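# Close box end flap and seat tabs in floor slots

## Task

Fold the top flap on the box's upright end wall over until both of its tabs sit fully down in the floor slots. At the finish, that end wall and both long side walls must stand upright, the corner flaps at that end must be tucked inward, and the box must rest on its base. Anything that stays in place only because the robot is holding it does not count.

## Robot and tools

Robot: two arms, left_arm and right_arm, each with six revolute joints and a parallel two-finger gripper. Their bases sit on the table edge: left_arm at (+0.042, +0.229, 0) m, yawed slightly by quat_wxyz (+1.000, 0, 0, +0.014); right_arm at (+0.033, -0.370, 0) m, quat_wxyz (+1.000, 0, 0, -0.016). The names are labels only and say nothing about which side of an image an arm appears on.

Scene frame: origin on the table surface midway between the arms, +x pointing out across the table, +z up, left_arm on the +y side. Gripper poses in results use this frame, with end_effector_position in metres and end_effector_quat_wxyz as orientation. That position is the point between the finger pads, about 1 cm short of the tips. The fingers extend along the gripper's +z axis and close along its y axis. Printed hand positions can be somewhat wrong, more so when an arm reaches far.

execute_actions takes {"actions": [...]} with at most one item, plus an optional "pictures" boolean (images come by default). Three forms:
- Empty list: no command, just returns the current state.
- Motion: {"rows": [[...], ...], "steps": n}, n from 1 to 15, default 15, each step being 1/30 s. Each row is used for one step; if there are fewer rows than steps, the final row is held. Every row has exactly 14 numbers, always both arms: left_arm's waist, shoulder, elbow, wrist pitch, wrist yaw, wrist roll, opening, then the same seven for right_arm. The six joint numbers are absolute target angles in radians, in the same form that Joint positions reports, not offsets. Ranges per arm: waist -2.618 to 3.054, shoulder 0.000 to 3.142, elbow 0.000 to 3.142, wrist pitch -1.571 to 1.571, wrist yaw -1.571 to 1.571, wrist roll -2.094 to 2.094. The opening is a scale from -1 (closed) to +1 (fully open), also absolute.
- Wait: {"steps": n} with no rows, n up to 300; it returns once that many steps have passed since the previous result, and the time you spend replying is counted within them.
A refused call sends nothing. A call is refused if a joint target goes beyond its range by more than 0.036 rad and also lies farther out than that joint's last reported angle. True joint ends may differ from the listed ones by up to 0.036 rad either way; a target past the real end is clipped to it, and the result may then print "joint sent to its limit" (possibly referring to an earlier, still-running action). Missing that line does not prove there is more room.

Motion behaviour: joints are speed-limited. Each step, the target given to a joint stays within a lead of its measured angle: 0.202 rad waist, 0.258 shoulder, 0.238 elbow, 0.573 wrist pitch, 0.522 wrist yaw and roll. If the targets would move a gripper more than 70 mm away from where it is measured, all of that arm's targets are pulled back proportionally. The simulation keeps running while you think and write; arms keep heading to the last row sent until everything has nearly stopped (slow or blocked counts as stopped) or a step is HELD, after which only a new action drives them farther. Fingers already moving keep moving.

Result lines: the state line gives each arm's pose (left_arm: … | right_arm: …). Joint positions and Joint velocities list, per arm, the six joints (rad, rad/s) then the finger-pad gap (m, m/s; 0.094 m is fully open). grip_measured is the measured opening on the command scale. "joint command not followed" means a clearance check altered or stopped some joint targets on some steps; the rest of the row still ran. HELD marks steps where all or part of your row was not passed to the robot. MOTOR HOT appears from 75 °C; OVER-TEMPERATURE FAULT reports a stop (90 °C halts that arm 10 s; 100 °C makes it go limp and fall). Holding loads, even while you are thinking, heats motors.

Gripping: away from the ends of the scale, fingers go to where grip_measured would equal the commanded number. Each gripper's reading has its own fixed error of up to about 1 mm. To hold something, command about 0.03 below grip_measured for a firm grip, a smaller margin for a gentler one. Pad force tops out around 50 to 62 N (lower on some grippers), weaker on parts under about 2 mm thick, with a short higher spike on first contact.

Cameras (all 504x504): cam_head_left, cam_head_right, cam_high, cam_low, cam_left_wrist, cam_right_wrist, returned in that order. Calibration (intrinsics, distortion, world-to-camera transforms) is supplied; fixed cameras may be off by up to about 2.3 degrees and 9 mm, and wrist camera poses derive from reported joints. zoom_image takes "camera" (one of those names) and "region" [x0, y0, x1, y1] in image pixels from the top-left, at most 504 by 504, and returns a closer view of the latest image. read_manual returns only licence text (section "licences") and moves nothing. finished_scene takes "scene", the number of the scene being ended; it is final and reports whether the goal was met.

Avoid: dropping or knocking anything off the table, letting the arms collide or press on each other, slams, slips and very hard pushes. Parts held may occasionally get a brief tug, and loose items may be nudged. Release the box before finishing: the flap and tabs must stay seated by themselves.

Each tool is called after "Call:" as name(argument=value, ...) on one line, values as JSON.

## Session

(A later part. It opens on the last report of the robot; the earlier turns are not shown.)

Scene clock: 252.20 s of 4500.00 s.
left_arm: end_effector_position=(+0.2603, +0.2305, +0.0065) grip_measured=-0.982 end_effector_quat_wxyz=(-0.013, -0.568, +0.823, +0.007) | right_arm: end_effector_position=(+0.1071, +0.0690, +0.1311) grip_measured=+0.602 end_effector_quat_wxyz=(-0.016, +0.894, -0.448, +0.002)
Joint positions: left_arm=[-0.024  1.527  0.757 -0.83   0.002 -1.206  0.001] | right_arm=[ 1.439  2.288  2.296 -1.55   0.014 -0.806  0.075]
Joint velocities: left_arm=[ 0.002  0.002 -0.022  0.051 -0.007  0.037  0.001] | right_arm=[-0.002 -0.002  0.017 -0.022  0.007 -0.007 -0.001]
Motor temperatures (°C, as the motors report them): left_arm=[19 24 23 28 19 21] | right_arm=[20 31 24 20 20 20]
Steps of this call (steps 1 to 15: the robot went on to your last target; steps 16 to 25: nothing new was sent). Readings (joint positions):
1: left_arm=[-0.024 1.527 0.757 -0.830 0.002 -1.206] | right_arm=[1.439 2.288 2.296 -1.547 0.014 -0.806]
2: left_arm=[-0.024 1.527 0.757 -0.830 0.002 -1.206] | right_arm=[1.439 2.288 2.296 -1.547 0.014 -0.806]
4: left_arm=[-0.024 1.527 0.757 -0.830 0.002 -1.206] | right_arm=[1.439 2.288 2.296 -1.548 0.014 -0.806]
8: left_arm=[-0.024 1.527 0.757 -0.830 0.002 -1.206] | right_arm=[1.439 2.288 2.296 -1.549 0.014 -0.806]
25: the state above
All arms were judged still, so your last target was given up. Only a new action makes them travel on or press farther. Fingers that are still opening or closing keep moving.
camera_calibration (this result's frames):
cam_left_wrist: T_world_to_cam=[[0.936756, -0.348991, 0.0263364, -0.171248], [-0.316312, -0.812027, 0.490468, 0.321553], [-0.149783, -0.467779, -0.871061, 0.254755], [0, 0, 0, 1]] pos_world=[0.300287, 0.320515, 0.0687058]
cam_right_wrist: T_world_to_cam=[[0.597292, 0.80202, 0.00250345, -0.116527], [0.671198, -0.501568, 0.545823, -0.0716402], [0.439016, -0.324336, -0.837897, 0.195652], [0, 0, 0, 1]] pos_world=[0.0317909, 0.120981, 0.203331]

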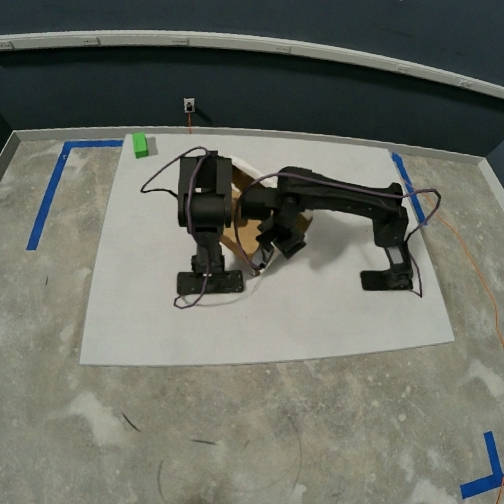

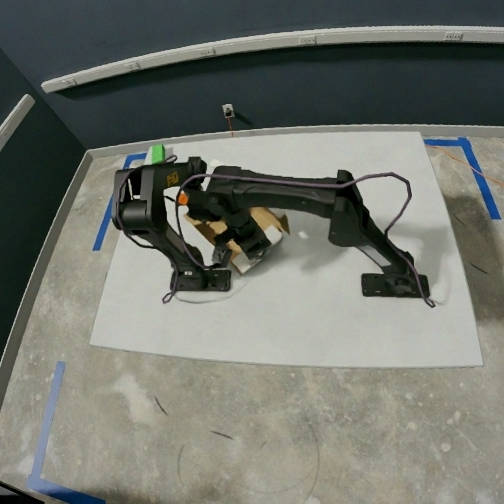

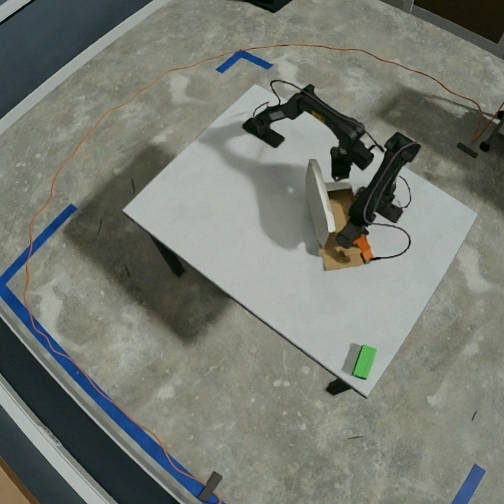

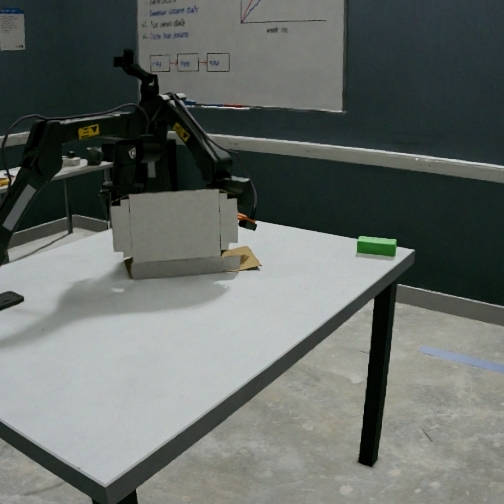

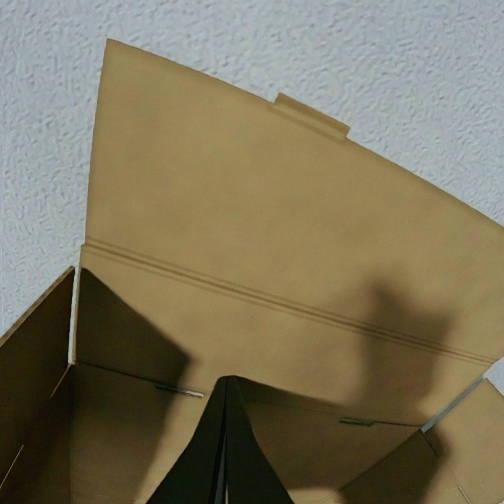

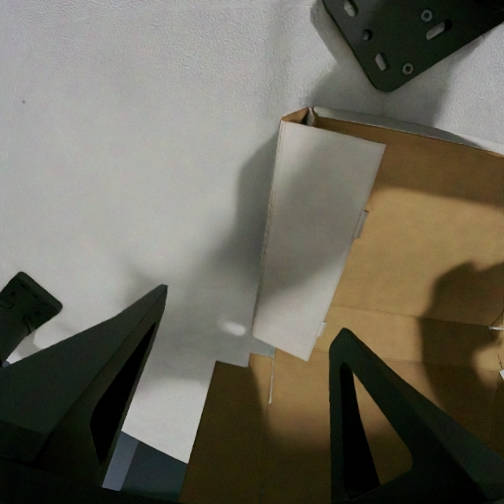

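Call:
execute_actions(actions=[{"rows":[[-0.03,1.522,0.755,-0.804,0,-1.2,-1,1.433,2.29,2.16,-1.44,0,-0.812,0.2]]}], pictures=false)

Call:
execute_actions(actions=[{"steps":25}])

Scene clock: 261.20 s of 4500.00 s.
left_arm: end_effector_position=(+0.2603, +0.2305, +0.0065) grip_measured=-0.982 end_effector_quat_wxyz=(-0.013, -0.568, +0.823, +0.007) | right_arm: end_effector_position=(+0.1068, +0.0673, +0.0911) grip_measured=+0.202 end_effector_quat_wxyz=(+0.008, +0.894, -0.447, +0.009)
Joint positions: left_arm=[-0.024  1.527  0.757 -0.83   0.002 -1.206  0.001] | right_arm=[ 1.439  2.308  2.168 -1.451  0.013 -0.806  0.056]
Joint velocities: left_arm=[-0.007 -0.037 -0.002 -0.051  0.037  0.037  0.   ] | right_arm=[-0.007 -0.017  0.002  0.037 -0.022 -0.037 -0.   ]
Motor temperatures (°C, as the motors report them): left_arm=[19 24 23 28 19 21] | right_arm=[20 32 24 20 20 20]
Steps of this call (steps 1 to 90: nothing new was sent; then 5.50 s passed at rest; steps 91 to 105: all 15 steps of this action). Readings (joint positions):
91: left_arm=[-0.024 1.527 0.757 -0.830 0.002 -1.206] | right_arm=[1.439 2.284 2.275 -1.533 0.013 -0.806]
92: left_arm=[-0.024 1.527 0.757 -0.830 0.002 -1.206] | right_arm=[1.439 2.277 2.243 -1.513 0.013 -0.806]
94: left_arm=[-0.024 1.527 0.757 -0.830 0.002 -1.206] | right_arm=[1.439 2.282 2.197 -1.493 0.013 -0.806]
98: left_arm=[-0.024 1.527 0.757 -0.830 0.002 -1.206] | right_arm=[1.439 2.307 2.169 -1.467 0.013 -0.806]
105: the state above

Scene clock: 262.03 s of 4500.00 s.
left_arm: end_effector_position=(+0.2603, +0.2305, +0.0065) grip_measured=-0.982 end_effector_quat_wxyz=(-0.013, -0.568, +0.823, +0.007) | right_arm: end_effector_position=(+0.1069, +0.0680, +0.0910) grip_measured=+0.202 end_effector_quat_wxyz=(+0.006, +0.894, -0.447, +0.009)
Joint positions: left_arm=[-0.024  1.527  0.757 -0.83   0.002 -1.206  0.001] | right_arm=[ 1.439  2.308  2.168 -1.448  0.013 -0.806  0.056]
Joint velocities: left_arm=[ 0.002  0.002  0.002  0.007 -0.037  0.022 -0.   ] | right_arm=[-0.032 -0.017 -0.007 -0.037 -0.007  0.007 -0.   ]
Motor temperatures (°C, as the motors report them): left_arm=[19 24 23 28 19 21] | right_arm=[20 32 24 20 20 20]
Steps of this call (steps 1 to 15: the robot went on to your last target; steps 16 to 25: nothing new was sent). Readings (joint positions):
1: left_arm=[-0.024 1.527 0.757 -0.830 0.002 -1.206] | right_arm=[1.439 2.308 2.168 -1.451 0.013 -0.806]
2: left_arm=[-0.024 1.527 0.757 -0.830 0.002 -1.206] | right_arm=[1.439 2.308 2.168 -1.450 0.013 -0.806]
4: left_arm=[-0.024 1.527 0.757 -0.830 0.002 -1.206] | right_arm=[1.439 2.308 2.168 -1.449 0.013 -0.806]
8: left_arm=[-0.024 1.527 0.757 -0.830 0.002 -1.206] | right_arm=[1.439 2.308 2.168 -1.449 0.013 -0.806]
25: the state above
All arms were judged still, so your last target was given up. Only a new action makes them travel on or press farther. Fingers that are still opening or closing keep moving.
camera_calibration (this result's frames):
cam_left_wrist: T_world_to_cam=[[0.936756, -0.348991, 0.0263364, -0.171248], [-0.316312, -0.812027, 0.490468, 0.321553], [-0.149783, -0.467779, -0.871061, 0.254755], [0, 0, 0, 1]] pos_world=[0.300287, 0.320515, 0.0687058]
cam_right_wrist: T_world_to_cam=[[0.59715, 0.801213, -0.0383319, -0.111689], [0.675534, -0.476564, 0.562619, -0.0538021], [0.43251, -0.361863, -0.825827, 0.163989], [0, 0, 0, 1]] pos_world=[0.0321132, 0.123188, 0.161416]

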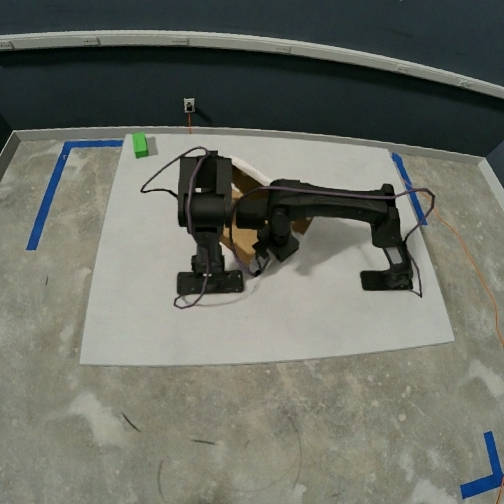

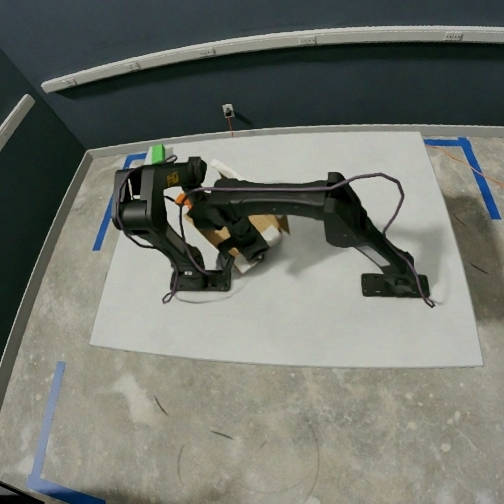

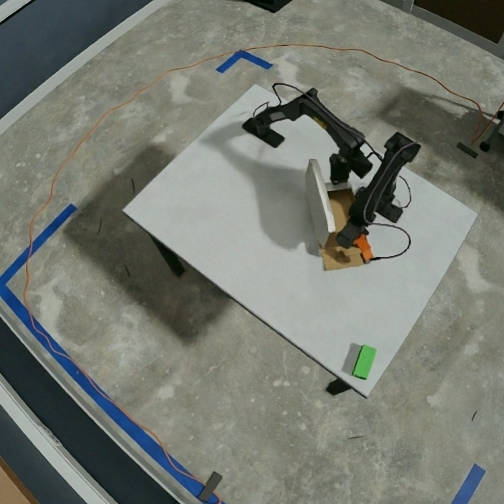

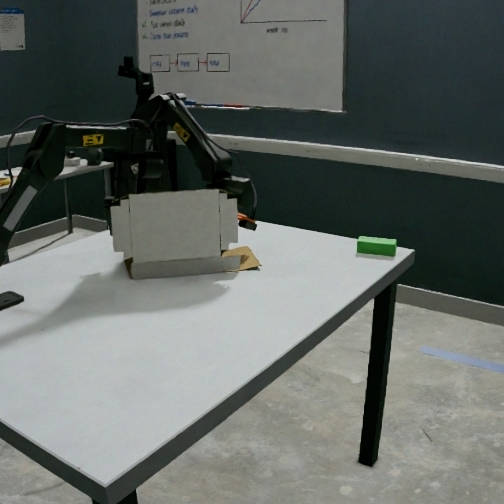

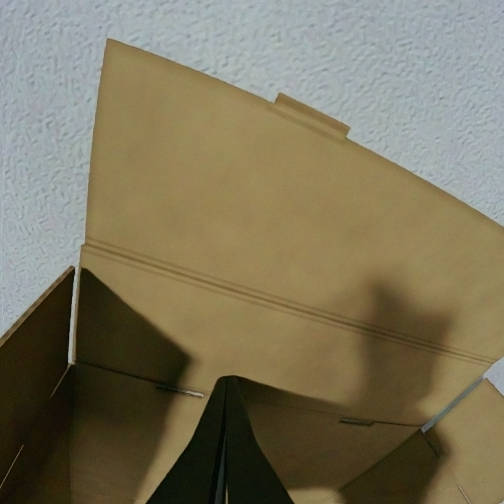

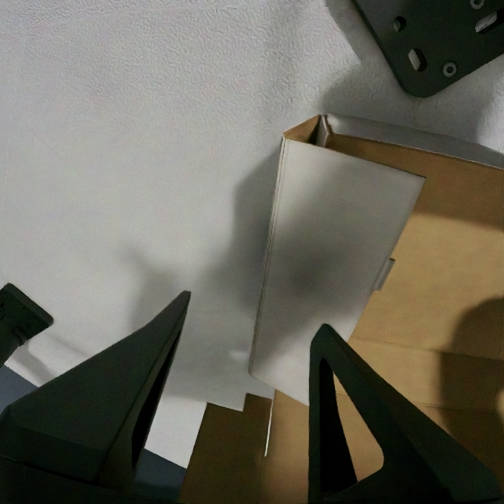

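Call:
execute_actions(actions=[{"rows":[[-0.03,1.522,0.755,-0.804,0,-1.2,-1,1.4,2.30,2.17,-1.44,0,-0.84,0.2]]}], pictures=false)

Call:
execute_actions(actions=[{"rows":[[-0.03,1.522,0.755,-0.804,0,-1.2,-1,1.4,2.30,2.05,-1.32,0,-0.84,0.2]]}], pictures=false)

Call:
execute_actions(actions=[{"steps":25}])

Scene clock: 272.70 s of 4500.00 s.
left_arm: end_effector_position=(+0.2603, +0.2305, +0.0065) grip_measured=-0.982 end_effector_quat_wxyz=(-0.013, -0.568, +0.823, +0.007) | right_arm: end_effector_position=(+0.1243, +0.0648, +0.0910) grip_measured=+0.202 end_effector_quat_wxyz=(+0.007, +0.891, -0.454, +0.007)
Joint positions: left_arm=[-0.024  1.527  0.757 -0.83   0.002 -1.206  0.001] | right_arm=[ 1.398  2.308  2.168 -1.448  0.01  -0.832  0.056]
Joint velocities: left_arm=[-0.002 -0.002 -0.012 -0.037  0.051 -0.022  0.001] | right_arm=[-0.007  0.007  0.012  0.007 -0.081 -0.007 -0.   ]
Motor temperatures (°C, as the motors report them): left_arm=[19 24 23 28 19 21] | right_arm=[20 33 24 20 20 20]
Steps of this call (steps 1 to 90: nothing new was sent; then 7.17 s passed at rest; steps 91 to 105: all 15 steps of this action). Readings (joint positions):
91: left_arm=[-0.024 1.527 0.757 -0.830 0.002 -1.206] | right_arm=[1.437 2.308 2.168 -1.448 0.012 -0.810]
92: left_arm=[-0.024 1.527 0.757 -0.830 0.002 -1.206] | right_arm=[1.433 2.308 2.168 -1.448 0.010 -0.815]
94: left_arm=[-0.024 1.527 0.757 -0.830 0.002 -1.206] | right_arm=[1.419 2.308 2.168 -1.448 0.010 -0.822]
98: left_arm=[-0.024 1.527 0.757 -0.830 0.002 -1.206] | right_arm=[1.398 2.308 2.168 -1.448 0.010 -0.829]
105: the state above

Scene clock: 273.20 s of 4500.00 s.
left_arm: end_effector_position=(+0.2602, +0.2305, +0.0065) grip_measured=-0.982 end_effector_quat_wxyz=(-0.013, -0.568, +0.823, +0.007) | right_arm: end_effector_position=(+0.1240, +0.0627, +0.0704) grip_measured=+0.202 end_effector_quat_wxyz=(+0.011, +0.891, -0.454, +0.008)
Joint positions: left_arm=[-0.024  1.527  0.757 -0.831  0.002 -1.206  0.001] | right_arm=[ 1.398  2.301  2.074 -1.369  0.011 -0.833  0.056]
Joint velocities: left_arm=[ 0.007  0.012  0.017 -0.051 -0.022 -0.007 -0.   ] | right_arm=[-0.022  0.007 -0.012  0.037 -0.081 -0.022  0.001]
Motor temperatures (°C, as the motors report them): left_arm=[19 24 23 28 19 21] | right_arm=[20 33 24 20 20 20]
Steps of this call (steps 1 to 15: all 15 steps of this action). Readings (joint positions):
1: left_arm=[-0.024 1.527 0.757 -0.830 0.002 -1.206] | right_arm=[1.398 2.304 2.150 -1.430 0.010 -0.833]
2: left_arm=[-0.024 1.527 0.757 -0.830 0.002 -1.206] | right_arm=[1.398 2.298 2.123 -1.407 0.010 -0.833]
4: left_arm=[-0.024 1.527 0.757 -0.830 0.002 -1.206] | right_arm=[1.398 2.300 2.084 -1.382 0.010 -0.833]
8: left_arm=[-0.024 1.527 0.757 -0.831 0.002 -1.206] | right_arm=[1.398 2.301 2.074 -1.369 0.011 -0.833]
15: the state above

Scene clock: 274.03 s of 4500.00 s.
left_arm: end_effector_position=(+0.2602, +0.2305, +0.0065) grip_measured=-0.982 end_effector_quat_wxyz=(-0.013, -0.568, +0.823, +0.007) | right_arm: end_effector_position=(+0.1240, +0.0627, +0.0704) grip_measured=+0.202 end_effector_quat_wxyz=(+0.011, +0.891, -0.454, +0.008)
Joint positions: left_arm=[-0.024  1.527  0.757 -0.831  0.002 -1.206  0.001] | right_arm=[ 1.398  2.301  2.074 -1.369  0.011 -0.833  0.056]
Joint velocities: left_arm=[-0.012 -0.022 -0.002 -0.051 -0.051  0.081  0.   ] | right_arm=[-0.017 -0.032 -0.002 -0.007  0.007  0.007 -0.   ]
Motor temperatures (°C, as the motors report them): left_arm=[19 24 23 28 19 21] | right_arm=[20 33 24 20 20 20]
Steps of this call (steps 1 to 15: the robot went on to your last target; steps 16 to 25: nothing new was sent). Readings (joint positions):
1: left_arm=[-0.024 1.527 0.757 -0.831 0.002 -1.206] | right_arm=[1.398 2.301 2.074 -1.369 0.011 -0.833]
2: left_arm=[-0.024 1.527 0.757 -0.831 0.002 -1.206] | right_arm=[1.398 2.301 2.074 -1.369 0.011 -0.833]
4: left_arm=[-0.024 1.527 0.757 -0.831 0.002 -1.206] | right_arm=[1.398 2.301 2.074 -1.369 0.011 -0.833]
8: left_arm=[-0.024 1.527 0.757 -0.831 0.002 -1.206] | right_arm=[1.398 2.301 2.074 -1.369 0.011 -0.833]
25: the state above
All arms were judged still, so your last target was given up. Only a new action makes them travel on or press farther. Fingers that are still opening or closing keep moving.
camera_calibration (this result's frames):
cam_left_wrist: T_world_to_cam=[[0.936766, -0.348991, 0.0259795, -0.17116], [-0.316125, -0.812026, 0.49059, 0.321472], [-0.150115, -0.467781, -0.871003, 0.25483], [0, 0, 0, 1]] pos_world=[0.300216, 0.320515, 0.0686934]
cam_right_wrist: T_world_to_cam=[[0.60825, 0.79236, -0.0468852, -0.118636], [0.671348, -0.482045, 0.562961, -0.0554107], [0.423467, -0.373898, -0.825152, 0.139426], [0, 0, 0, 1]] pos_world=[0.0503178, 0.119423, 0.140679]

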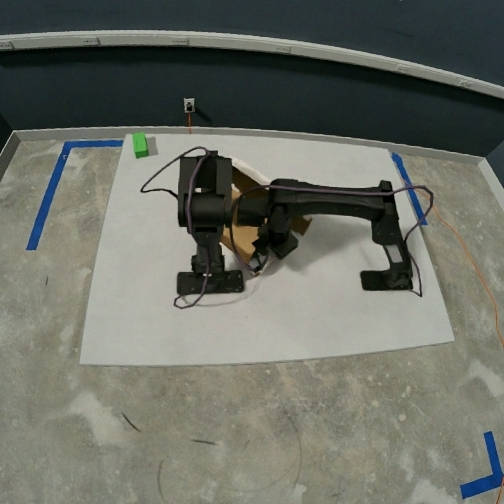

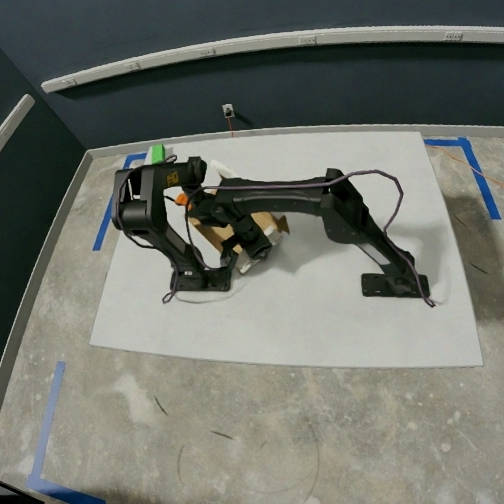

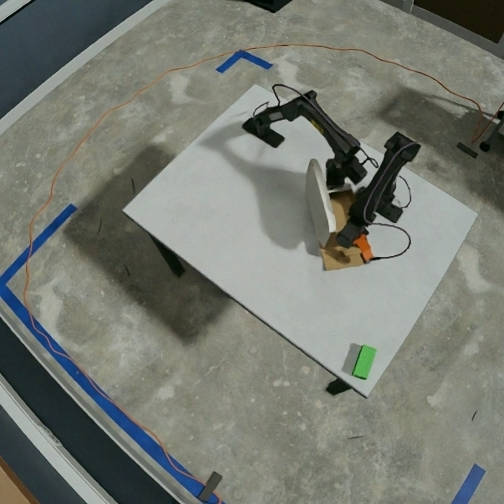

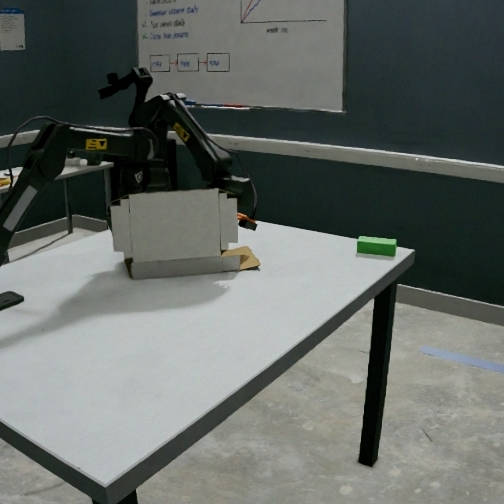

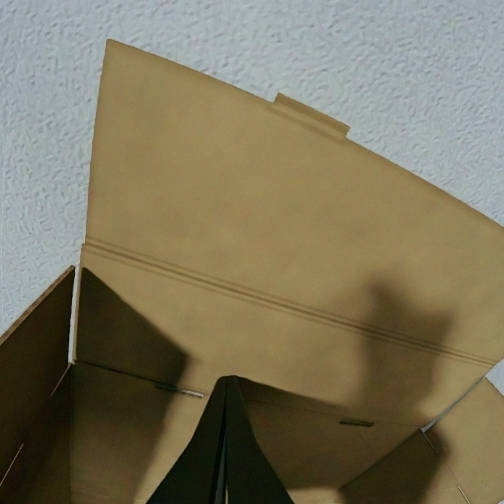

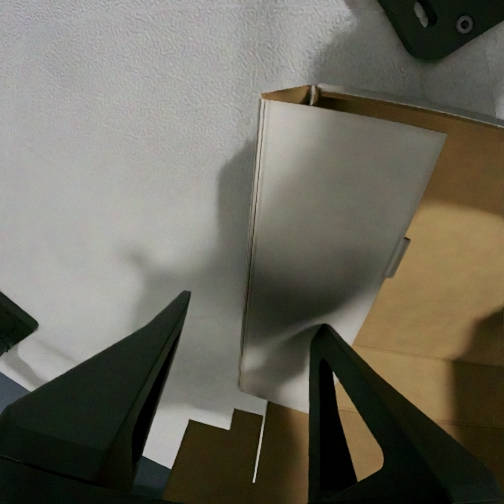

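Call:
execute_actions(actions=[{"rows":[[-0.03,1.522,0.755,-0.804,0,-1.2,-1,1.358,2.373,2.2,-1.398,0,-0.885,0.2]]}], pictures=false)

Call:
execute_actions(actions=[{"steps":25}])

Scene clock: 285.90 s of 4500.00 s.
left_arm: end_effector_position=(+0.2608, +0.2305, +0.0065) grip_measured=-0.982 end_effector_quat_wxyz=(-0.012, -0.568, +0.823, +0.007) | right_arm: end_effector_position=(+0.1440, +0.0711, +0.0621) grip_measured=+0.202 end_effector_quat_wxyz=(+0.014, +0.892, -0.453, +0.006)
Joint positions: left_arm=[-0.024  1.527  0.757 -0.828  0.002 -1.206  0.001] | right_arm=[ 1.357  2.376  2.171 -1.396  0.006 -0.877  0.056]
Joint velocities: left_arm=[-0.017  0.012 -0.012  0.051  0.081 -0.007 -0.001] | right_arm=[-0.002  0.007 -0.017  0.022  0.125 -0.066  0.001]
Motor temperatures (°C, as the motors report them): left_arm=[19 24 23 28 19 21] | right_arm=[20 33 23 20 20 20]
Steps of this call (steps 1 to 90: nothing new was sent; then 8.37 s passed at rest; steps 91 to 105: all 15 steps of this action). Readings (joint positions):
91: left_arm=[-0.024 1.527 0.757 -0.831 0.002 -1.206] | right_arm=[1.395 2.309 2.093 -1.383 0.010 -0.840]
92: left_arm=[-0.024 1.527 0.757 -0.831 0.002 -1.206] | right_arm=[1.391 2.325 2.126 -1.396 0.008 -0.848]
94: left_arm=[-0.024 1.527 0.757 -0.831 0.002 -1.206] | right_arm=[1.378 2.345 2.163 -1.396 0.006 -0.859]
98: left_arm=[-0.024 1.527 0.757 -0.828 0.002 -1.206] | right_arm=[1.359 2.360 2.171 -1.396 0.006 -0.870]
105: the state above

Scene clock: 286.73 s of 4500.00 s.
left_arm: end_effector_position=(+0.2608, +0.2305, +0.0065) grip_measured=-0.982 end_effector_quat_wxyz=(-0.012, -0.568, +0.823, +0.007) | right_arm: end_effector_position=(+0.1440, +0.0711, +0.0621) grip_measured=+0.202 end_effector_quat_wxyz=(+0.014, +0.892, -0.452, +0.006)
Joint positions: left_arm=[-0.024  1.527  0.757 -0.828  0.002 -1.206  0.001] | right_arm=[ 1.357  2.376  2.171 -1.396  0.006 -0.878  0.056]
Joint velocities: left_arm=[-0.007 -0.017 -0.012 -0.022 -0.022  0.037 -0.   ] | right_arm=[ 0.017  0.007  0.012 -0.081 -0.066 -0.051 -0.   ]
Motor temperatures (°C, as the motors report them): left_arm=[19 24 23 28 19 21] | right_arm=[20 33 24 20 20 20]
Steps of this call (steps 1 to 15: the robot went on to your last target; steps 16 to 25: nothing new was sent). Readings (joint positions):
1: left_arm=[-0.024 1.527 0.757 -0.828 0.002 -1.206] | right_arm=[1.357 2.376 2.171 -1.396 0.006 -0.877]
2: left_arm=[-0.024 1.527 0.757 -0.828 0.002 -1.206] | right_arm=[1.357 2.376 2.171 -1.396 0.006 -0.877]
4: left_arm=[-0.024 1.527 0.757 -0.828 0.002 -1.206] | right_arm=[1.357 2.376 2.171 -1.396 0.006 -0.877]
8: left_arm=[-0.024 1.527 0.757 -0.828 0.002 -1.206] | right_arm=[1.357 2.376 2.171 -1.396 0.006 -0.878]
25: the state above
All arms were judged still, so your last target was given up. Only a new action makes them travel on or press farther. Fingers that are still opening or closing keep moving.
camera_calibration (this result's frames):
cam_left_wrist: T_world_to_cam=[[0.936704, -0.348991, 0.0281207, -0.171689], [-0.317247, -0.81203, 0.489858, 0.32196], [-0.148121, -0.467774, -0.871348, 0.254382], [0, 0, 0, 1]] pos_world=[0.300643, 0.320516, 0.0687686]
cam_right_wrist: T_world_to_cam=[[0.604981, 0.79435, -0.0548355, -0.137074], [0.677057, -0.476961, 0.560449, -0.0611783], [0.419038, -0.376187, -0.826372, 0.12816], [0, 0, 0, 1]] pos_world=[0.0706448, 0.127917, 0.132678]

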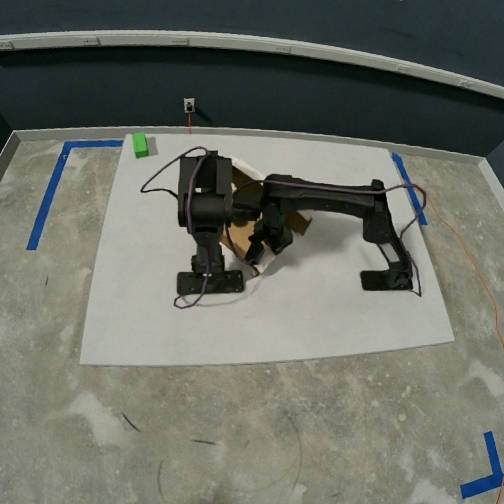

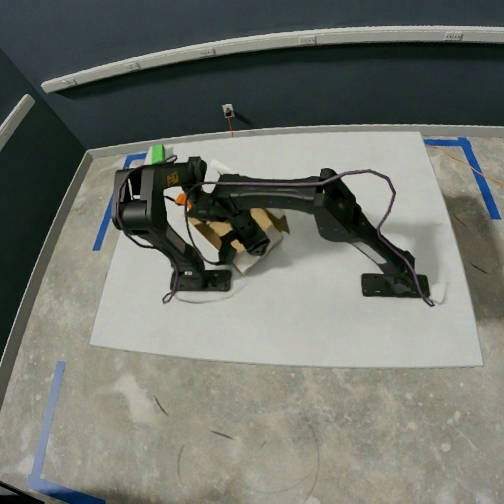

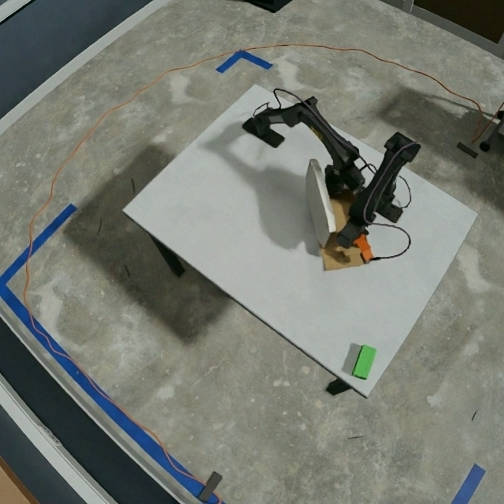

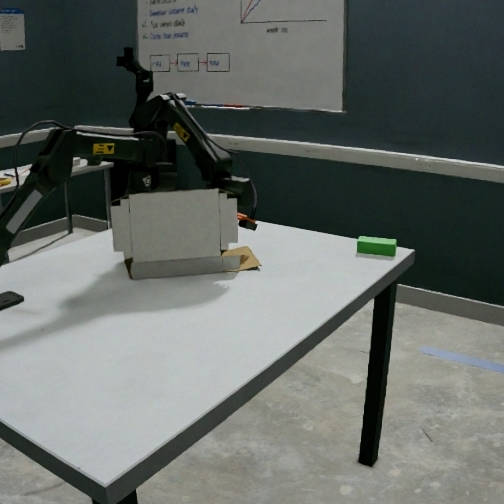

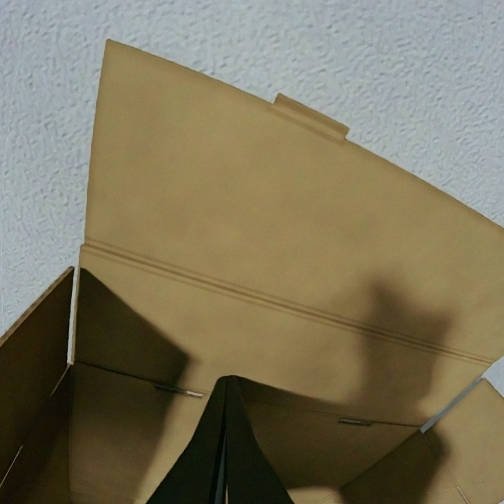

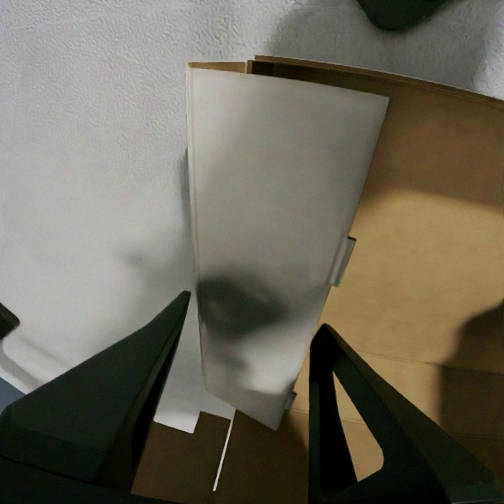

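Call:
execute_actions(actions=[{"rows":[[-0.03,1.522,0.755,-0.804,0,-1.2,-1,1.37,2.0,1.9,-1.3,0,-1.0,-0.04]]}], pictures=false)

Call:
execute_actions(actions=[{"rows":[[-0.03,1.522,0.755,-0.804,0,-1.2,-1,1.37,1.6,1.2,-0.7,0,-1.0,-0.04]]}], pictures=false)

Call:
execute_actions(actions=[{"rows":[[-0.03,1.522,0.755,-0.804,0,-1.2,-1,1.37,1.6,1.2,-0.35,0,-1.0,-0.04]]}], pictures=false)

Call:
execute_actions(actions=[{"rows":[[-0.03,1.522,0.755,-0.804,0,-1.2,-1,1.37,1.684,1.136,-0.322,0,-1.0,-0.04]]}], pictures=false)

Call:
execute_actions(actions=[{"steps":25}])

Scene clock: 321.10 s of 4500.00 s.
left_arm: end_effector_position=(+0.2618, +0.2293, +0.0065) grip_measured=-0.982 end_effector_quat_wxyz=(-0.012, -0.568, +0.823, +0.003) | right_arm: end_effector_position=(+0.1336, +0.0397, +0.1562) grip_measured=-0.038 end_effector_quat_wxyz=(-0.091, +0.913, -0.397, -0.011)
Joint positions: left_arm=[-0.024  1.527  0.757 -0.824  0.009 -1.206  0.001] | right_arm=[ 1.364  1.99   1.912 -1.309  0.009 -0.99   0.045]
Joint velocities: left_arm=[ 0.007 -0.007 -0.012  0.022 -0.051  0.007 -0.   ] | right_arm=[-0.007  0.154  0.002 -0.037  0.037 -0.051  0.001]
Motor temperatures (°C, as the motors report them): left_arm=[19 25 23 27 19 21] | right_arm=[20 34 25 19 20 20]
Steps of this call (steps 1 to 90: nothing new was sent; then 30.87 s passed at rest; steps 91 to 105: all 15 steps of this action). Readings (joint positions):
91: left_arm=[-0.024 1.527 0.757 -0.828 0.002 -1.206] | right_arm=[1.357 2.346 2.123 -1.360 0.006 -0.894]
92: left_arm=[-0.024 1.527 0.757 -0.828 0.004 -1.206] | right_arm=[1.358 2.291 2.032 -1.320 0.007 -0.914]
94: left_arm=[-0.024 1.527 0.757 -0.828 0.009 -1.206] | right_arm=[1.360 2.190 1.934 -1.317 0.009 -0.941]
98: left_arm=[-0.024 1.527 0.757 -0.825 0.009 -1.206] | right_arm=[1.363 2.026 1.912 -1.311 0.009 -0.972]
105: the state above

Scene clock: 321.60 s of 4500.00 s.
left_arm: end_effector_position=(+0.2622, +0.2293, +0.0065) grip_measured=-0.982 end_effector_quat_wxyz=(-0.012, -0.568, +0.823, +0.003) | right_arm: end_effector_position=(+0.1234, -0.0020, +0.1107) grip_measured=-0.038 end_effector_quat_wxyz=(-0.201, +0.899, -0.388, -0.030)
Joint positions: left_arm=[-0.024  1.527  0.757 -0.823  0.009 -1.206  0.001] | right_arm=[ 1.364  1.615  1.201 -0.748  0.008 -0.997  0.045]
Joint velocities: left_arm=[-0.002  0.012 -0.032 -0.007 -0.037 -0.066 -0.001] | right_arm=[ 0.007 -0.012 -0.007  0.227  0.051  0.007  0.001]
Motor temperatures (°C, as the motors report them): left_arm=[19 25 23 27 19 21] | right_arm=[20 34 25 19 20 20]
Steps of this call (steps 1 to 15: all 15 steps of this action). Readings (joint positions):
1: left_arm=[-0.024 1.527 0.757 -0.824 0.009 -1.206] | right_arm=[1.364 1.963 1.863 -1.235 0.009 -0.992]
2: left_arm=[-0.024 1.527 0.757 -0.824 0.009 -1.206] | right_arm=[1.364 1.909 1.768 -1.114 0.009 -0.992]
4: left_arm=[-0.024 1.527 0.757 -0.824 0.009 -1.206] | right_arm=[1.364 1.778 1.592 -0.951 0.009 -0.993]
8: left_arm=[-0.024 1.527 0.757 -0.824 0.009 -1.206] | right_arm=[1.364 1.574 1.311 -0.802 0.008 -0.995]
15: the state above

Scene clock: 322.10 s of 4500.00 s.
left_arm: end_effector_position=(+0.2622, +0.2293, +0.0065) grip_measured=-0.982 end_effector_quat_wxyz=(-0.012, -0.568, +0.823, +0.003) | right_arm: end_effector_position=(+0.1414, +0.0719, +0.1616) grip_measured=-0.038 end_effector_quat_wxyz=(-0.376, +0.849, -0.366, -0.059)
Joint positions: left_arm=[-0.024  1.527  0.757 -0.823  0.009 -1.206  0.001] | right_arm=[ 1.364  1.614  1.197 -0.372  0.008 -0.998  0.045]
Joint velocities: left_arm=[-0.012 -0.027  0.002 -0.037 -0.037 -0.007 -0.   ] | right_arm=[-0.022 -0.012 -0.002  0.066  0.007 -0.007 -0.   ]
Motor temperatures (°C, as the motors report them): left_arm=[19 25 23 27 19 21] | right_arm=[20 34 25 19 20 20]
Steps of this call (steps 1 to 15: all 15 steps of this action). Readings (joint positions):
1: left_arm=[-0.024 1.527 0.757 -0.823 0.009 -1.206] | right_arm=[1.364 1.614 1.198 -0.711 0.008 -0.998]
2: left_arm=[-0.024 1.527 0.757 -0.823 0.009 -1.206] | right_arm=[1.364 1.614 1.197 -0.648 0.008 -0.998]
4: left_arm=[-0.024 1.527 0.757 -0.823 0.009 -1.206] | right_arm=[1.364 1.614 1.197 -0.535 0.008 -0.998]
8: left_arm=[-0.024 1.527 0.757 -0.823 0.009 -1.206] | right_arm=[1.364 1.614 1.197 -0.423 0.008 -0.998]
15: the state above

Scene clock: 322.60 s of 4500.00 s.
left_arm: end_effector_position=(+0.2628, +0.2295, +0.0065) grip_measured=-0.982 end_effector_quat_wxyz=(-0.010, -0.568, +0.823, +0.002) | right_arm: end_effector_position=(+0.1392, +0.0676, +0.1137) grip_measured=-0.038 end_effector_quat_wxyz=(-0.335, +0.864, -0.372, -0.054)
Joint positions: left_arm=[-0.024  1.527  0.757 -0.82   0.008 -1.206  0.001] | right_arm=[ 1.365  1.689  1.144 -0.335  0.006 -0.998  0.045]
Joint velocities: left_arm=[-0.007 -0.022  0.002 -0.007  0.007  0.007  0.   ] | right_arm=[ 0.002  0.007  0.002 -0.095 -0.022  0.007 -0.   ]
Motor temperatures (°C, as the motors report them): left_arm=[19 25 23 27 19 21] | right_arm=[20 34 25 20 20 20]
Steps of this call (steps 1 to 15: all 15 steps of this action). Readings (joint positions):
1: left_arm=[-0.024 1.527 0.757 -0.823 0.009 -1.206] | right_arm=[1.364 1.618 1.192 -0.362 0.008 -0.998]
2: left_arm=[-0.024 1.527 0.757 -0.823 0.009 -1.206] | right_arm=[1.364 1.625 1.185 -0.348 0.008 -0.998]
4: left_arm=[-0.024 1.527 0.757 -0.823 0.009 -1.206] | right_arm=[1.364 1.651 1.168 -0.336 0.008 -0.998]
8: left_arm=[-0.024 1.527 0.757 -0.822 0.009 -1.206] | right_arm=[1.365 1.688 1.144 -0.335 0.007 -0.998]
15: the state above

Scene clock: 323.43 s of 4500.00 s.
left_arm: end_effector_position=(+0.2628, +0.2295, +0.0065) grip_measured=-0.982 end_effector_quat_wxyz=(-0.010, -0.568, +0.823, +0.002) | right_arm: end_effector_position=(+0.1392, +0.0676, +0.1137) grip_measured=-0.038 end_effector_quat_wxyz=(-0.335, +0.864, -0.372, -0.054)
Joint positions: left_arm=[-0.024  1.527  0.757 -0.82   0.008 -1.206  0.001] | right_arm=[ 1.365  1.689  1.144 -0.335  0.006 -0.998  0.045]
Joint velocities: left_arm=[ 0.007 -0.017  0.002 -0.007 -0.037 -0.051  0.   ] | right_arm=[ 0.002 -0.002 -0.012 -0.007 -0.051  0.007  0.   ]
Motor temperatures (°C, as the motors report them): left_arm=[19 25 23 27 19 21] | right_arm=[20 34 25 20 20 20]
Steps of this call (steps 1 to 15: the robot went on to your last target; steps 16 to 25: nothing new was sent). Readings (joint positions):
1: left_arm=[-0.024 1.527 0.757 -0.820 0.008 -1.206] | right_arm=[1.365 1.689 1.144 -0.335 0.006 -0.998]
2: left_arm=[-0.024 1.527 0.757 -0.820 0.008 -1.206] | right_arm=[1.365 1.689 1.144 -0.335 0.006 -0.998]
4: left_arm=[-0.024 1.527 0.757 -0.820 0.008 -1.206] | right_arm=[1.365 1.689 1.144 -0.335 0.006 -0.998]
8: left_arm=[-0.024 1.527 0.757 -0.820 0.008 -1.206] | right_arm=[1.365 1.689 1.144 -0.335 0.006 -0.998]
25: the state above
All arms were judged still, so your last target was given up. Only a new action makes them travel on or press farther. Fingers that are still opening or closing keep moving.
camera_calibration (this result's frames):
cam_left_wrist: T_world_to_cam=[[0.936352, -0.349055, 0.0374942, -0.173869], [-0.321394, -0.809342, 0.491601, 0.32224], [-0.14125, -0.472362, -0.870013, 0.253397], [0, 0, 0, 1]] pos_world=[0.302161, 0.319807, 0.0685639]
cam_right_wrist: T_world_to_cam=[[0.450632, 0.669552, 0.59045, -0.171981], [0.659914, -0.69528, 0.284779, -0.0400371], [0.601203, 0.261315, -0.755162, 0.0948856], [0, 0, 0, 1]] pos_world=[0.0468757, 0.0625182, 0.184602]

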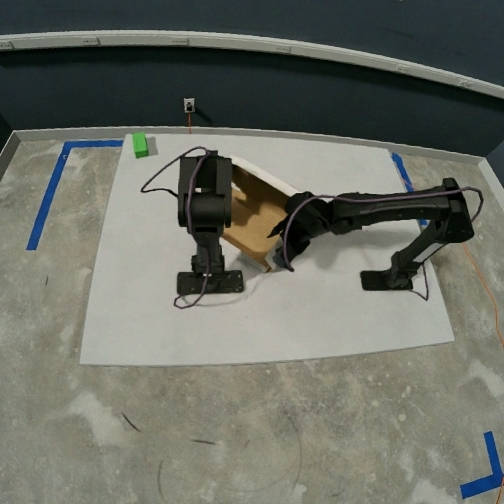

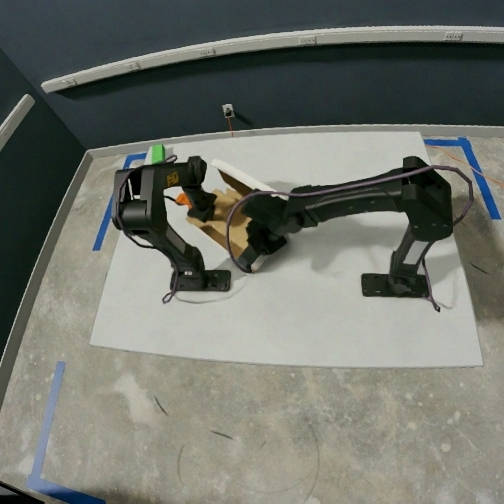

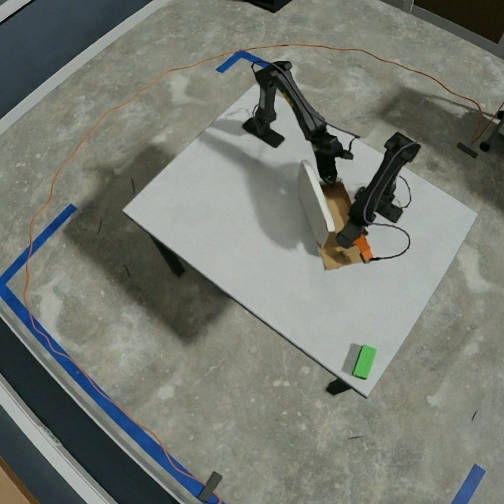

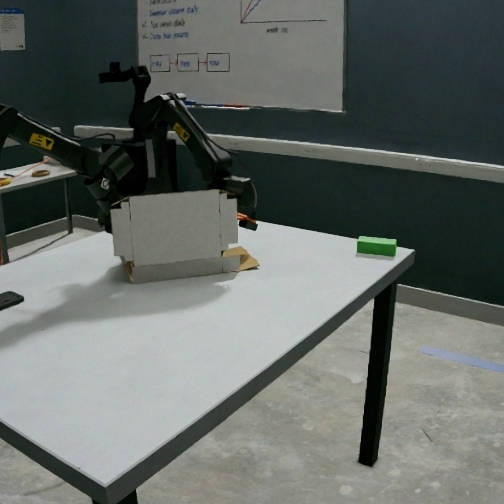

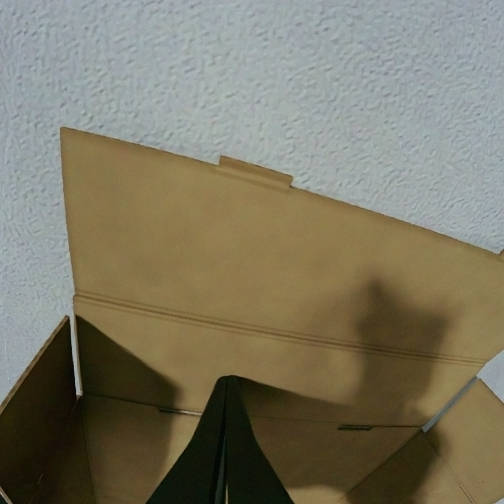

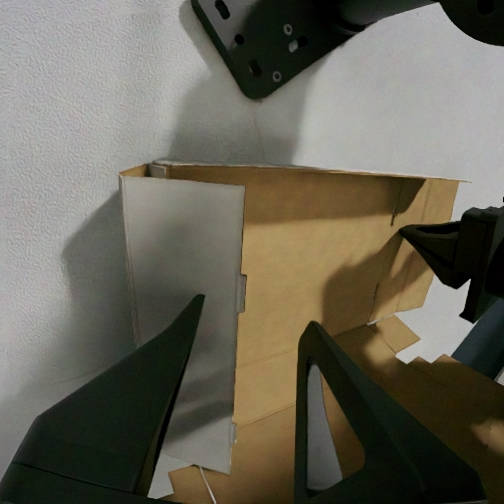

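Call:
execute_actions(actions=[{"rows":[[-0.03,1.522,0.755,-0.804,0,-1.2,-1,1.37,1.2,1.0,-0.35,0,-1.0,-0.04]]}], pictures=false)

Call:
execute_actions(actions=[{"rows":[[-0.03,1.522,0.755,-0.804,0,-1.2,-1,2.3,1.2,1.0,-0.35,0,-1.0,-0.04]]}], pictures=false)

Call:
execute_actions(actions=[{"steps":25}])

Call:
zoom_image(camera="cam_head_right", region=[160, 150, 320, 300])

Call:
zoom_image(camera="cam_head_left", region=[170, 150, 330, 300])

Scene clock: 334.13 s of 4500.00 s.
left_arm: end_effector_position=(+0.2629, +0.2295, +0.0065) grip_measured=-0.982 end_effector_quat_wxyz=(-0.010, -0.568, +0.823, +0.002) | right_arm: end_effector_position=(+0.1246, +0.0069, +0.2480) grip_measured=-0.038 end_effector_quat_wxyz=(-0.488, +0.799, -0.343, -0.080)
Joint positions: left_arm=[-0.024  1.527  0.757 -0.82   0.008 -1.206  0.001] | right_arm=[ 1.365  1.191  0.996 -0.342  0.006 -0.999  0.045]
Joint velocities: left_arm=[ 0.007 -0.002 -0.007 -0.037 -0.037 -0.081  0.   ] | right_arm=[-0.007  0.066  0.012 -0.066 -0.037  0.066 -0.001]
Motor temperatures (°C, as the motors report them): left_arm=[19 25 23 27 19 21] | right_arm=[20 32 25 21 20 20]
Steps of this call (steps 1 to 90: nothing new was sent; then 7.20 s passed at rest; steps 91 to 105: all 15 steps of this action). Readings (joint positions):
91: left_arm=[-0.024 1.527 0.757 -0.820 0.008 -1.206] | right_arm=[1.365 1.666 1.122 -0.319 0.006 -0.998]
92: left_arm=[-0.024 1.527 0.757 -0.820 0.008 -1.206] | right_arm=[1.365 1.613 1.074 -0.316 0.006 -0.998]
94: left_arm=[-0.024 1.527 0.757 -0.820 0.008 -1.206] | right_arm=[1.365 1.476 1.006 -0.355 0.006 -0.999]
98: left_arm=[-0.024 1.527 0.757 -0.820 0.008 -1.206] | right_arm=[1.365 1.243 0.996 -0.355 0.006 -0.999]
105: the state above

Scene clock: 334.63 s of 4500.00 s.
left_arm: end_effector_position=(+0.2629, +0.2295, +0.0065) grip_measured=-0.982 end_effector_quat_wxyz=(-0.010, -0.568, +0.823, +0.002) | right_arm: end_effector_position=(-0.2196, -0.0751, +0.2451) grip_measured=-0.038 end_effector_quat_wxyz=(-0.392, +0.869, +0.060, -0.295)
Joint positions: left_arm=[-0.024  1.527  0.757 -0.82   0.008 -1.206  0.001] | right_arm=[ 2.304  1.198  0.996 -0.344 -0.011 -1.001  0.045]
Joint velocities: left_arm=[ 0.002 -0.012 -0.002  0.007 -0.007 -0.007 -0.   ] | right_arm=[ 0.339  0.002  0.007 -0.037 -0.022  0.066 -0.   ]
Motor temperatures (°C, as the motors report them): left_arm=[19 25 23 27 19 21] | right_arm=[20 32 25 21 20 20]
Steps of this call (steps 1 to 15: all 15 steps of this action). Readings (joint positions):
1: left_arm=[-0.024 1.527 0.757 -0.820 0.008 -1.206] | right_arm=[1.390 1.193 0.996 -0.343 0.022 -0.999]
2: left_arm=[-0.024 1.527 0.757 -0.820 0.008 -1.206] | right_arm=[1.447 1.194 0.996 -0.344 0.030 -0.999]
4: left_arm=[-0.024 1.527 0.757 -0.820 0.008 -1.206] | right_arm=[1.593 1.196 0.996 -0.344 0.025 -1.000]
8: left_arm=[-0.024 1.527 0.757 -0.820 0.008 -1.206] | right_arm=[1.889 1.198 0.996 -0.344 0.015 -1.000]
15: the state above

Scene clock: 335.47 s of 4500.00 s.
left_arm: end_effector_position=(+0.2629, +0.2295, +0.0065) grip_measured=-0.982 end_effector_quat_wxyz=(-0.010, -0.568, +0.823, +0.002) | right_arm: end_effector_position=(-0.2191, -0.0748, +0.2450) grip_measured=-0.038 end_effector_quat_wxyz=(-0.393, +0.870, +0.059, -0.292)
Joint positions: left_arm=[-0.024  1.527  0.757 -0.82   0.008 -1.206  0.001] | right_arm=[ 2.306  1.198  0.996 -0.344 -0.003 -1.001  0.045]
Joint velocities: left_arm=[ 0.012 -0.027  0.012  0.007 -0.037  0.037  0.001] | right_arm=[-0.002 -0.007  0.007 -0.022  0.037  0.022  0.001]
Motor temperatures (°C, as the motors report them): left_arm=[19 25 23 27 19 21] | right_arm=[20 32 25 21 20 20]
Steps of this call (steps 1 to 15: the robot went on to your last target; steps 16 to 25: nothing new was sent). Readings (joint positions):
1: left_arm=[-0.024 1.527 0.757 -0.820 0.008 -1.206] | right_arm=[2.309 1.198 0.996 -0.344 -0.011 -1.001]
2: left_arm=[-0.024 1.527 0.757 -0.820 0.008 -1.206] | right_arm=[2.308 1.198 0.996 -0.344 -0.010 -1.001]
4: left_arm=[-0.024 1.527 0.757 -0.820 0.008 -1.206] | right_arm=[2.307 1.198 0.996 -0.344 -0.007 -1.001]
8: left_arm=[-0.024 1.527 0.757 -0.820 0.008 -1.206] | right_arm=[2.306 1.198 0.996 -0.344 -0.004 -1.001]
25: the state above
All arms were judged still, so your last target was given up. Only a new action makes them travel on or press farther. Fingers that are still opening or closing keep moving.
camera_calibration (this result's frames):
cam_left_wrist: T_world_to_cam=[[0.936337, -0.349056, 0.0378509, -0.173956], [-0.321581, -0.809343, 0.491477, 0.322322], [-0.140919, -0.472361, -0.870067, 0.253321], [0, 0, 0, 1]] pos_world=[0.302232, 0.319808, 0.0685771]
cam_right_wrist: T_world_to_cam=[[-0.127892, 0.579341, 0.804989, -0.178774], [0.991721, 0.0841678, 0.0969846, 0.23704], [-0.011567, 0.810728, -0.585309, 0.311898], [0, 0, 0, 1]] pos_world=[-0.254333, -0.169244, 0.303478]

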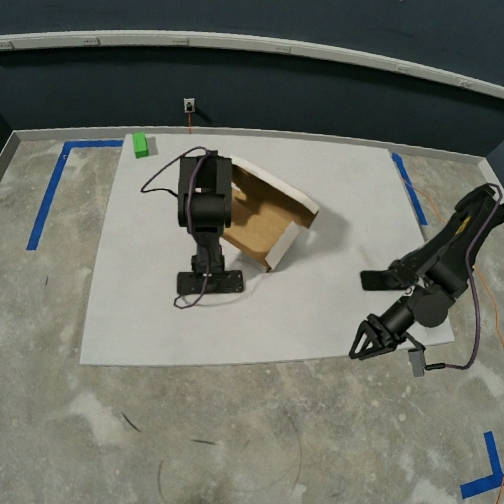

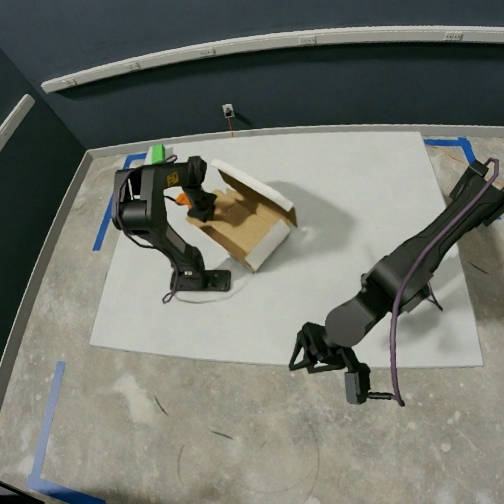

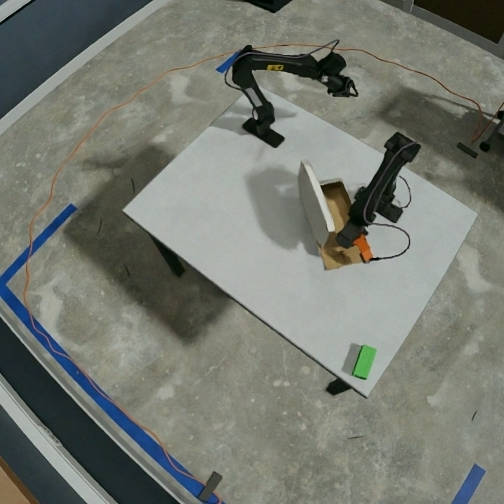

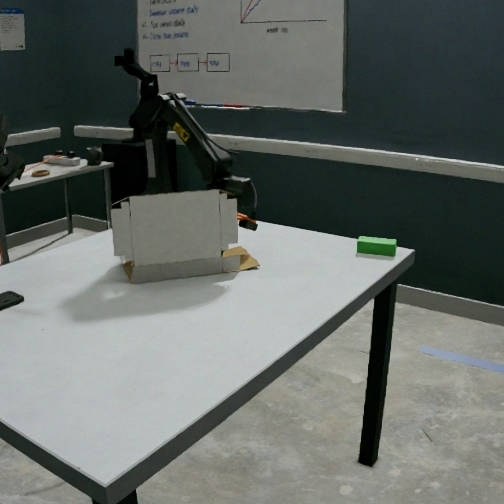

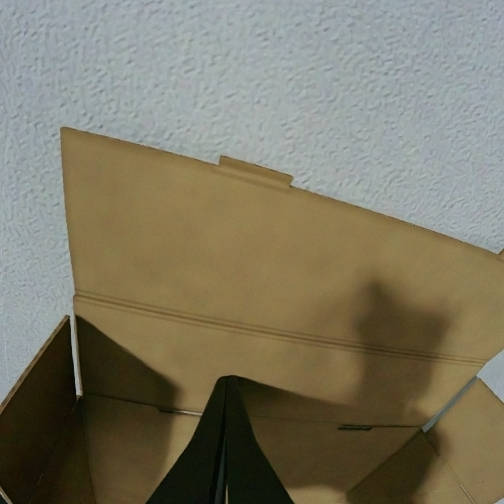

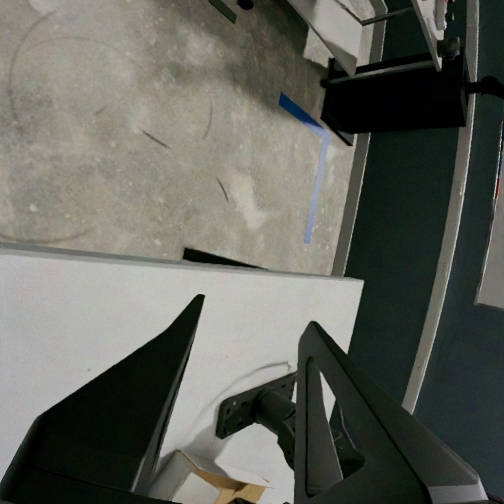

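Region (160, 150, 320, 300) of cam_head_right's 504x504 image, scaled by 3.150, with more detail than that image has; it fills the top 472 rows of this view, and the rest is white.

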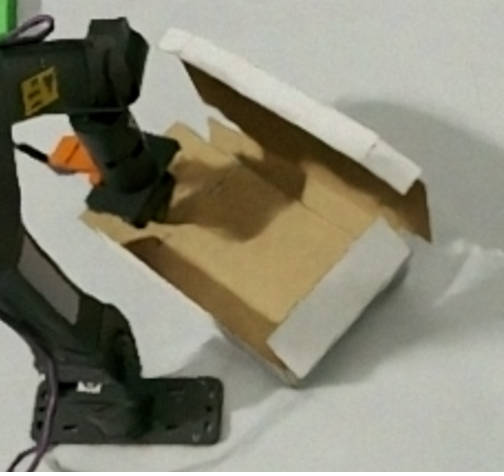

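Region (170, 150, 330, 300) of cam_head_left's 504x504 image, scaled by 3.150, with more detail than that image has; it fills the top 472 rows of this view, and the rest is white.

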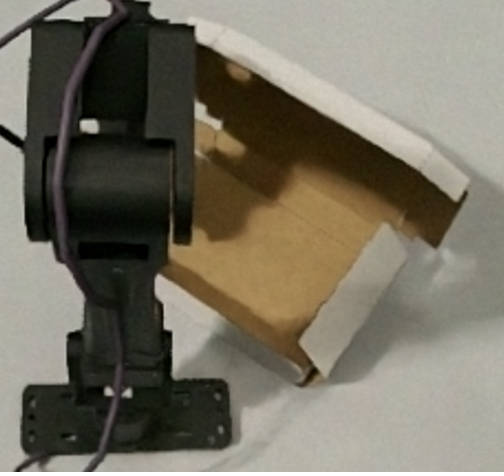

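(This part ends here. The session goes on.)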